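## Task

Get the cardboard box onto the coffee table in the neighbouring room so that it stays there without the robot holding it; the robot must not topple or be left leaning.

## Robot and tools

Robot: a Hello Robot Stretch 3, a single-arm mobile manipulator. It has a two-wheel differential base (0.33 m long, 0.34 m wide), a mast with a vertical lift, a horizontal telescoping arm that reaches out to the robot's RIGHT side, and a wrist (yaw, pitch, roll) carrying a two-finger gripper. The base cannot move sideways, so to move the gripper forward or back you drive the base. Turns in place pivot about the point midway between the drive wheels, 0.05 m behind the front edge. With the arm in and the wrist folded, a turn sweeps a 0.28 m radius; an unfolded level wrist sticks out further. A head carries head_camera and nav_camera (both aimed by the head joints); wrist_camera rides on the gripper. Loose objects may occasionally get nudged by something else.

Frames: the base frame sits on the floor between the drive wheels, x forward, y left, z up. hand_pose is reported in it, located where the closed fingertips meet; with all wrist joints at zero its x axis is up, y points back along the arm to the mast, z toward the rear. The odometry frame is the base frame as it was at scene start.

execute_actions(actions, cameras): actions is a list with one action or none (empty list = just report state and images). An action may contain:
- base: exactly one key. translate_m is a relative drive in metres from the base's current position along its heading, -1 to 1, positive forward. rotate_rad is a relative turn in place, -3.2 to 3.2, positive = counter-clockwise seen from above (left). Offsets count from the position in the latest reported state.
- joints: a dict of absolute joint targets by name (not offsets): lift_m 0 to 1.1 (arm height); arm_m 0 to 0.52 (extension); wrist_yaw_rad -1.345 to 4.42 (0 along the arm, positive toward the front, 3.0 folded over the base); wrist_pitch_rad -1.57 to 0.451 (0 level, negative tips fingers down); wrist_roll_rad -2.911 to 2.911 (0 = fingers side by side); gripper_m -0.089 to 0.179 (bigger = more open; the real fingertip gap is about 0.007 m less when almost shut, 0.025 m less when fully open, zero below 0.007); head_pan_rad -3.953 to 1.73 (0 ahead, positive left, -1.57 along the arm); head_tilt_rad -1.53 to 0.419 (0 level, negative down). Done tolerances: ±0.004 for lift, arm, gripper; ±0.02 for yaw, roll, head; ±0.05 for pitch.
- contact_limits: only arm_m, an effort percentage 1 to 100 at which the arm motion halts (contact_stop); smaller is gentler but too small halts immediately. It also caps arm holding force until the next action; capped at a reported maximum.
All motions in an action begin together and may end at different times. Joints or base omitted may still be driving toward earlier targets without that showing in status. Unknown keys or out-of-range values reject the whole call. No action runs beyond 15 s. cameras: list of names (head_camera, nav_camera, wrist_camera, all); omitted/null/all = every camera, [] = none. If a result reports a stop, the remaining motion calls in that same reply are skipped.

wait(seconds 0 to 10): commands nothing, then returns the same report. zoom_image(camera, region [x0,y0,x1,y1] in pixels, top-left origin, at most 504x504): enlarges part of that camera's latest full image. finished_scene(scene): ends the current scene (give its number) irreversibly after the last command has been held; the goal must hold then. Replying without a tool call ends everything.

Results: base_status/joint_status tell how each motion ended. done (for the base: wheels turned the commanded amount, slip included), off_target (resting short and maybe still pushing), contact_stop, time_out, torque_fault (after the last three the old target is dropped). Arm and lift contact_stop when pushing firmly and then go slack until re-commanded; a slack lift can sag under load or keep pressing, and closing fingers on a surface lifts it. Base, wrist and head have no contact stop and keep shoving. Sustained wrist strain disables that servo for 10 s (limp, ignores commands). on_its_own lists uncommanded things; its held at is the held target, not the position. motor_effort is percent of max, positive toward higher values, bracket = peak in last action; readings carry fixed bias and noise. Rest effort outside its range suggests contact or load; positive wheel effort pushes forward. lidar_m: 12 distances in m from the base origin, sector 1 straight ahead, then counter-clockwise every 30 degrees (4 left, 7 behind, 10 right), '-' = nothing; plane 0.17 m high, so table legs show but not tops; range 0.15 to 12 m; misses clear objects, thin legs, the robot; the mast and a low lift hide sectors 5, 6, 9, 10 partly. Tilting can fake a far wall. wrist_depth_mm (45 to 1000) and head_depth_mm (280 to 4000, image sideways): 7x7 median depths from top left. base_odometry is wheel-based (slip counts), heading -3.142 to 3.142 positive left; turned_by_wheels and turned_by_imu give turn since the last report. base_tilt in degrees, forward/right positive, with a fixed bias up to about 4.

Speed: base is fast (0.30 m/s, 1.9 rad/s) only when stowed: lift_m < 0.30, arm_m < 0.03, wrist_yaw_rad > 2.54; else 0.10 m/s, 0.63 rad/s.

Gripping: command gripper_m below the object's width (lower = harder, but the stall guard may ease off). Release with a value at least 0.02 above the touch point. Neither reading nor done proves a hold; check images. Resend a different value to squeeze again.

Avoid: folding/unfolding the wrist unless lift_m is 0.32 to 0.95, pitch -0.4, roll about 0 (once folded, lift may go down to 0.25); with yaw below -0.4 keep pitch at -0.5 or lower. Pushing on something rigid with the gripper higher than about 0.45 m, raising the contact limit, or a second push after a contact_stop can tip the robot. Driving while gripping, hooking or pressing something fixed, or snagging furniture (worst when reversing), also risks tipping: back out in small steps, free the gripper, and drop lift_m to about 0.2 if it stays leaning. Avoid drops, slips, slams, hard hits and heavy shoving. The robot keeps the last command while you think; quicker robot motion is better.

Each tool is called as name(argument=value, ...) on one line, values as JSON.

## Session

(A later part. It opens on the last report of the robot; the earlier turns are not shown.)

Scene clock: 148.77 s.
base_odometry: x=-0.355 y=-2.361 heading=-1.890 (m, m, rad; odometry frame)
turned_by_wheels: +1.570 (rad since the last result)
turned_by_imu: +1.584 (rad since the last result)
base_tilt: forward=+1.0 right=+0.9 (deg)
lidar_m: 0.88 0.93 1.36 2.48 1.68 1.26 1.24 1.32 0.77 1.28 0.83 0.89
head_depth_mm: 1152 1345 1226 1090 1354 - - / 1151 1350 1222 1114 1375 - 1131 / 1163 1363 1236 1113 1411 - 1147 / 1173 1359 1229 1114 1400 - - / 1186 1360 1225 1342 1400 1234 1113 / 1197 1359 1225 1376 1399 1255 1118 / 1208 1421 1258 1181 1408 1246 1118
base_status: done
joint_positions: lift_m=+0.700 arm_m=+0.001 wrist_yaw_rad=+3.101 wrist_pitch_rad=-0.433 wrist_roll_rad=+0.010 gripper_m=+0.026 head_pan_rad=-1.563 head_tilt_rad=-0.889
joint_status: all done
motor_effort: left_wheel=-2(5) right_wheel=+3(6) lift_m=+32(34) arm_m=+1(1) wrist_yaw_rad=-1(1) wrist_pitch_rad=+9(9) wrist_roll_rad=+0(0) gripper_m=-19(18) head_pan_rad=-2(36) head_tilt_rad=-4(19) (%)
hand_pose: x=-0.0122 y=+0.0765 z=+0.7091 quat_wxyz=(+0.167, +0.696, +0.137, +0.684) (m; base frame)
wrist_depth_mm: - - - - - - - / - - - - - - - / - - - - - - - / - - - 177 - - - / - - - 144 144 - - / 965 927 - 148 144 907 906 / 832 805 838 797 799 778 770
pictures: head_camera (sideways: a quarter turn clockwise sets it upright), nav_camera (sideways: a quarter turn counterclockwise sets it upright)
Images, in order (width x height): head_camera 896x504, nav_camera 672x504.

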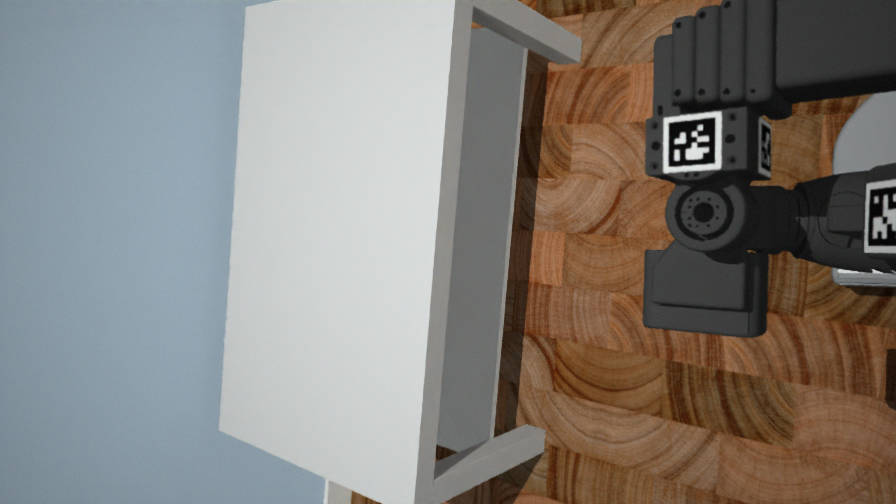

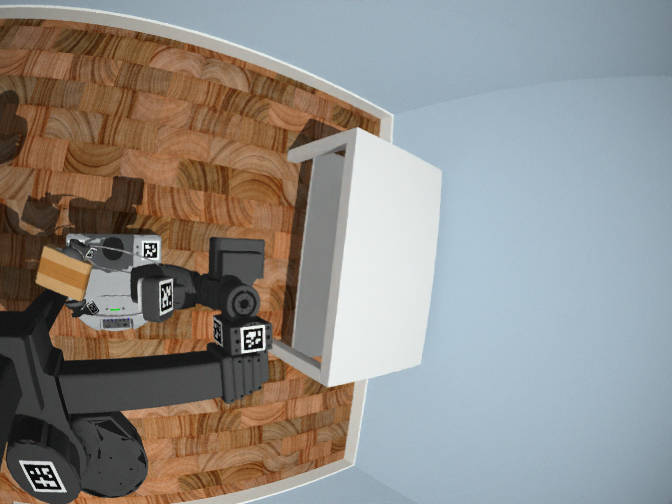

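execute_actions(actions=[{"joints":{"wrist_yaw_rad":0}}], cameras=[])

execute_actions(actions=[{"joints":{"arm_m":0.47,"lift_m":0.56}}])

Scene clock: 152.73 s.
base_odometry: x=-0.355 y=-2.361 heading=-1.890 (m, m, rad; odometry frame)
turned_by_wheels: +0.000 (rad since the last result)
turned_by_imu: +0.001 (rad since the last result)
base_tilt: forward=+0.9 right=+0.9 (deg)
lidar_m: 0.88 0.93 1.36 2.47 1.69 1.27 1.24 1.32 0.77 1.28 0.83 0.89
head_depth_mm: 1149 1333 1222 1088 1355 - - / 1156 1346 1226 1116 1374 - - / 1161 1368 1223 1091 1380 - - / 1173 1370 1222 1088 1335 1236 1140 / 1187 1351 1223 1344 1399 1243 1111 / 1186 1374 1227 1366 1400 1248 1111 / 1203 1408 1250 1185 1405 1243 1114
base_status: not commanded
joint_positions: lift_m=+0.700 arm_m=+0.001 wrist_yaw_rad=+0.002 wrist_pitch_rad=-0.433 wrist_roll_rad=+0.010 gripper_m=+0.026 head_pan_rad=-1.563 head_tilt_rad=-0.889
joint_status: all done
motor_effort: left_wheel=-2(2) right_wheel=+2(3) lift_m=+32(32) arm_m=+1(1) wrist_yaw_rad=-3(4) wrist_pitch_rad=+9(9) wrist_roll_rad=+0(0) gripper_m=-19(17) head_pan_rad=-2(2) head_tilt_rad=-3(3) (%)
hand_pose: x=-0.0210 y=-0.3682 z=+0.7091 quat_wxyz=(+0.688, +0.152, -0.693, -0.152) (m; base frame)
wrist_depth_mm: 922 - 964 939 917 870 818 / 877 - - - 958 966 956 / 906 - 781 794 746 733 - / 941 637 612 184 543 576 - / 895 - 907 144 145 593 - / 879 881 852 150 143 688 869 / 809 820 814 785 774 785 773
pictures: none
No camera images: the call's "cameras" was empty. Leave "cameras" out to get every camera's image.

Scene clock: 157.37 s.
base_odometry: x=-0.355 y=-2.361 heading=-1.890 (m, m, rad; odometry frame)
turned_by_wheels: +0.000 (rad since the last result)
turned_by_imu: +0.001 (rad since the last result)
base_tilt: forward=+0.8 right=+1.0 (deg)
lidar_m: 0.88 0.93 1.35 2.48 1.69 1.26 1.24 1.32 0.77 1.28 0.83 0.89
head_depth_mm: 1147 1334 1219 1091 1355 1256 1122 / 1161 1348 1224 1093 1374 - - / 1168 1357 1285 1339 1415 1245 1151 / 1173 1358 1251 1118 1400 1247 1150 / 1191 1360 1226 1344 1406 1236 1118 / 1198 1371 1225 1370 1400 1248 1111 / 1209 1410 1249 1177 1403 1240 1120
base_status: not commanded
joint_positions: lift_m=+0.560 arm_m=+0.470 wrist_yaw_rad=+0.001 wrist_pitch_rad=-0.433 wrist_roll_rad=+0.010 gripper_m=+0.026 head_pan_rad=-1.563 head_tilt_rad=-0.889
joint_status: all done
motor_effort: left_wheel=-2(2) right_wheel=+3(3) lift_m=+26(26) arm_m=+3(2) wrist_yaw_rad=-1(3) wrist_pitch_rad=+10(9) wrist_roll_rad=+0(0) gripper_m=-18(18) head_pan_rad=-2(2) head_tilt_rad=-4(3) (%)
hand_pose: x=-0.0214 y=-0.8372 z=+0.5694 quat_wxyz=(+0.688, +0.152, -0.693, -0.153) (m; base frame)
wrist_depth_mm: 556 549 520 516 503 491 486 / 622 597 598 561 554 528 523 / 646 498 484 478 468 461 449 / 387 385 382 184 339 368 363 / 323 319 329 144 145 303 307 / 276 273 254 149 144 263 260 / 240 239 236 230 230 228 229
pictures: head_camera (sideways: a quarter turn clockwise sets it upright), nav_camera (sideways: a quarter turn counterclockwise sets it upright), wrist_camera
Images, in order (width x height): head_camera 896x504, nav_camera 672x504, wrist_camera 644x364.

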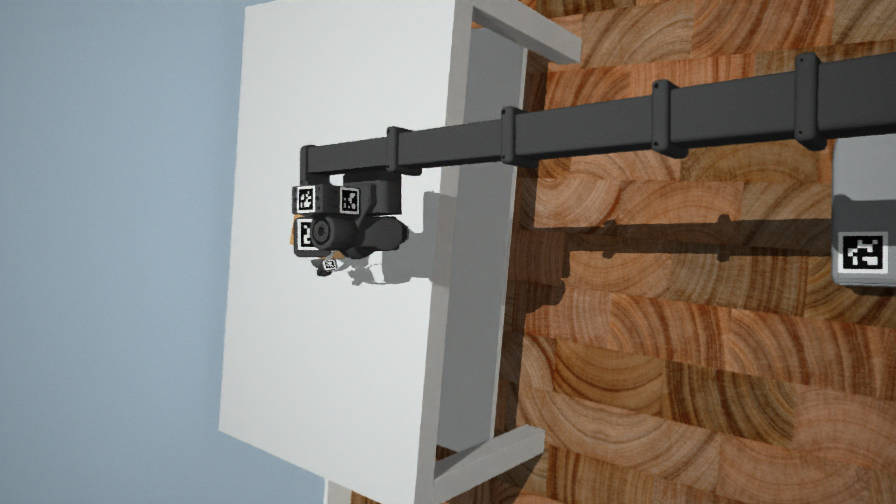

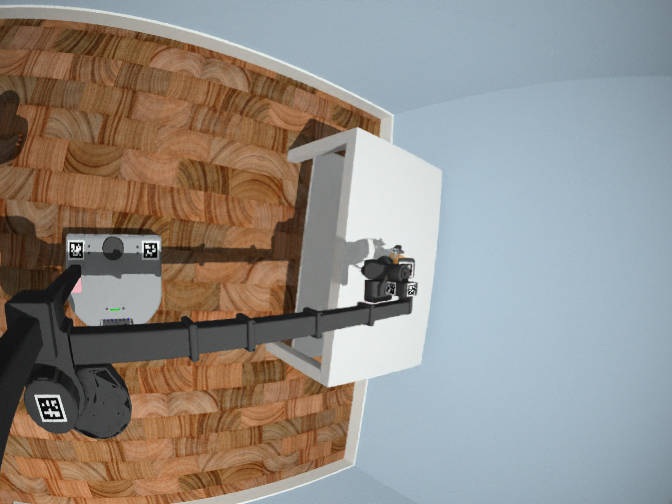

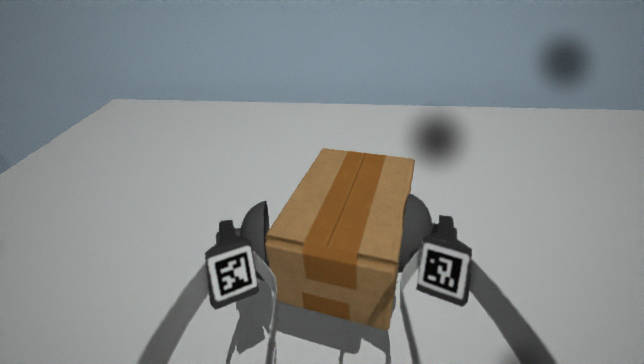

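execute_actions(actions=[{"joints":{"lift_m":0.487}}], cameras=[])

execute_actions(actions=[{"joints":{"gripper_m":0.17}}], cameras=["wrist_camera"])

execute_actions(actions=[{"joints":{"lift_m":0.62}}], cameras=[])

execute_actions(actions=[{"joints":{"arm_m":0}}], cameras=["head_camera"])

Scene clock: 159.53 s.
base_odometry: x=-0.355 y=-2.361 heading=-1.890 (m, m, rad; odometry frame)
turned_by_wheels: +0.000 (rad since the last result)
turned_by_imu: +0.000 (rad since the last result)
base_tilt: forward=+0.9 right=+0.9 (deg)
lidar_m: 0.88 0.94 1.36 2.48 1.69 1.26 1.24 1.32 0.76 1.28 0.83 0.89
head_depth_mm: 1144 1344 1243 1089 1367 1247 1115 / 1152 1343 1228 1110 1378 1258 - / 1164 1359 1251 1360 1411 1241 1145 / 1183 1346 1250 1344 1394 1246 1149 / 1187 1362 1224 1351 1401 1250 1117 / 1199 1367 1224 1356 1405 1238 1117 / 1210 1415 1261 1181 1403 1246 1110
base_status: not commanded
joint_positions: lift_m=+0.487 arm_m=+0.470 wrist_yaw_rad=+0.001 wrist_pitch_rad=-0.433 wrist_roll_rad=+0.010 gripper_m=+0.026 head_pan_rad=-1.563 head_tilt_rad=-0.889
joint_status: all done
motor_effort: left_wheel=-2(2) right_wheel=+3(3) lift_m=+26(26) arm_m=+3(3) wrist_yaw_rad=-1(1) wrist_pitch_rad=+9(9) wrist_roll_rad=+0(0) gripper_m=-19(19) head_pan_rad=-3(2) head_tilt_rad=-3(3) (%)
hand_pose: x=-0.0214 y=-0.8372 z=+0.4964 quat_wxyz=(+0.688, +0.152, -0.693, -0.153) (m; base frame)
wrist_depth_mm: 570 550 521 516 492 489 472 / 589 463 459 438 432 418 417 / 348 341 338 329 323 318 312 / 270 271 265 185 236 252 251 / 225 224 225 144 144 213 211 / 190 189 177 149 144 181 180 / 165 164 163 161 160 159 158
pictures: none
No camera images: the call's "cameras" was empty. Leave "cameras" out to get every camera's image.

Scene clock: 161.47 s.
base_odometry: x=-0.355 y=-2.361 heading=-1.890 (m, m, rad; odometry frame)
turned_by_wheels: +0.000 (rad since the last result)
turned_by_imu: +0.000 (rad since the last result)
base_tilt: forward=+1.0 right=+0.9 (deg)
lidar_m: 0.88 0.94 1.36 2.47 1.69 1.26 1.24 1.32 0.77 1.28 0.83 0.89
head_depth_mm: 1146 1337 1227 1089 1354 1240 1120 / 1159 1356 1227 1115 1380 1252 - / 1163 1354 1257 1363 1408 1246 1161 / 1179 1346 1252 1326 1394 1250 1144 / 1188 1366 1226 1337 1403 1241 1117 / 1196 1373 1222 1360 1408 1246 1115 / 1211 1415 1254 1178 1402 1245 1122
base_status: not commanded
joint_positions: lift_m=+0.487 arm_m=+0.470 wrist_yaw_rad=+0.001 wrist_pitch_rad=-0.429 wrist_roll_rad=+0.010 gripper_m=+0.170 head_pan_rad=-1.563 head_tilt_rad=-0.889
joint_status: all done
motor_effort: left_wheel=-2(2) right_wheel=+2(3) lift_m=+26(26) arm_m=+4(4) wrist_yaw_rad=-1(1) wrist_pitch_rad=+8(9) wrist_roll_rad=+0(0) gripper_m=+1(85) head_pan_rad=-2(2) head_tilt_rad=-4(4) (%)
hand_pose: x=-0.0214 y=-0.8378 z=+0.4974 quat_wxyz=(+0.688, +0.150, -0.694, -0.151) (m; base frame)
wrist_depth_mm: 551 550 530 512 498 492 470 / 578 473 462 458 449 431 416 / 347 342 341 333 325 323 319 / 275 269 268 190 239 258 255 / 226 232 223 152 201 219 216 / 193 185 188 155 179 179 186 / - 166 164 162 161 161 155
pictures: wrist_camera
Images, in order (width x height): wrist_camera 644x364.

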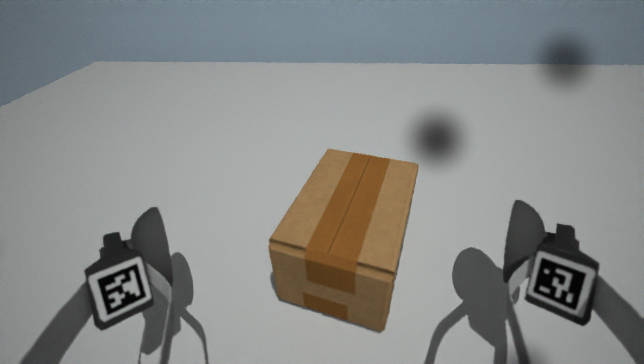

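Scene clock: 163.50 s.
base_odometry: x=-0.355 y=-2.361 heading=-1.890 (m, m, rad; odometry frame)
turned_by_wheels: +0.000 (rad since the last result)
turned_by_imu: +0.000 (rad since the last result)
base_tilt: forward=+1.0 right=+0.9 (deg)
lidar_m: 0.88 0.93 1.35 2.47 1.69 1.26 1.24 1.32 0.77 1.28 0.83 0.89
head_depth_mm: 1150 1337 1219 1088 1351 1249 1125 / 1155 1350 1247 1086 - - - / 1161 1364 - 1118 1404 1245 1154 / 1174 1359 1190 1110 1402 1241 1146 / 1188 1366 1229 1343 1410 1240 1114 / 1194 1378 1220 1369 1400 1250 1120 / 1203 1420 1250 1178 1409 1243 1123
base_status: not commanded
joint_positions: lift_m=+0.620 arm_m=+0.470 wrist_yaw_rad=+0.001 wrist_pitch_rad=-0.428 wrist_roll_rad=+0.010 gripper_m=+0.170 head_pan_rad=-1.563 head_tilt_rad=-0.889
joint_status: all done
motor_effort: left_wheel=-2(2) right_wheel=+2(2) lift_m=+31(34) arm_m=+4(3) wrist_yaw_rad=-1(1) wrist_pitch_rad=+7(8) wrist_roll_rad=+0(0) gripper_m=+1(1) head_pan_rad=-2(2) head_tilt_rad=-3(4) (%)
hand_pose: x=-0.0214 y=-0.8379 z=+0.6304 quat_wxyz=(+0.688, +0.150, -0.694, -0.151) (m; base frame)
wrist_depth_mm: 558 550 535 514 495 488 473 / 601 589 579 562 548 531 515 / 692 646 616 592 594 576 563 / 756 492 476 476 470 462 455 / 410 418 400 389 391 398 387 / 347 336 342 327 337 324 335 / 306 301 297 248 284 287 283
pictures: none
No camera images: the call's "cameras" was empty. Leave "cameras" out to get every camera's image.

Scene clock: 168.13 s.
base_odometry: x=-0.355 y=-2.361 heading=-1.890 (m, m, rad; odometry frame)
turned_by_wheels: +0.000 (rad since the last result)
turned_by_imu: +0.001 (rad since the last result)
base_tilt: forward=+0.8 right=+0.9 (deg)
lidar_m: 0.88 0.94 1.36 2.47 1.69 1.26 1.24 1.32 0.76 1.28 0.83 0.89
head_depth_mm: 1151 1342 1226 1094 1355 1255 1127 / 1158 1349 1224 1115 1390 1279 - / 1167 1362 1223 1111 1392 1281 - / 1167 1370 1228 1109 1425 1226 - / 1185 1356 1229 1348 1419 1250 1114 / 1194 1378 1217 1361 1401 1233 1118 / 1212 1413 1247 1179 1405 1246 1112
base_status: not commanded
joint_positions: lift_m=+0.620 arm_m=+0.001 wrist_yaw_rad=+0.001 wrist_pitch_rad=-0.428 wrist_roll_rad=+0.010 gripper_m=+0.170 head_pan_rad=-1.563 head_tilt_rad=-0.889
joint_status: all done
motor_effort: left_wheel=-2(3) right_wheel=+2(3) lift_m=+32(32) arm_m=-1(0) wrist_yaw_rad=-1(1) wrist_pitch_rad=+7(8) wrist_roll_rad=+0(0) gripper_m=+0(0) head_pan_rad=-2(2) head_tilt_rad=-3(3) (%)
hand_pose: x=-0.0214 y=-0.3692 z=+0.6304 quat_wxyz=(+0.688, +0.150, -0.694, -0.151) (m; base frame)
wrist_depth_mm: 916 - 956 939 882 861 870 / 919 - 864 815 795 826 921 / 904 617 617 584 596 578 - / 882 616 860 538 523 517 505 / 916 - 809 790 788 785 904 / 843 811 826 840 824 780 841 / 765 748 720 712 726 713 719
pictures: head_camera (sideways: a quarter turn clockwise sets it upright)
Images, in order (width x height): head_camera 896x504.

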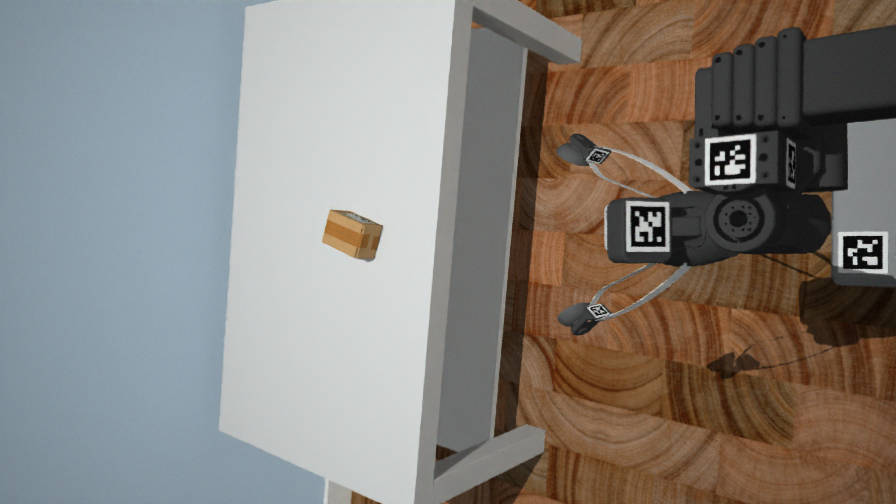

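finished_scene(scene=1)

The scene is finished: the task was done.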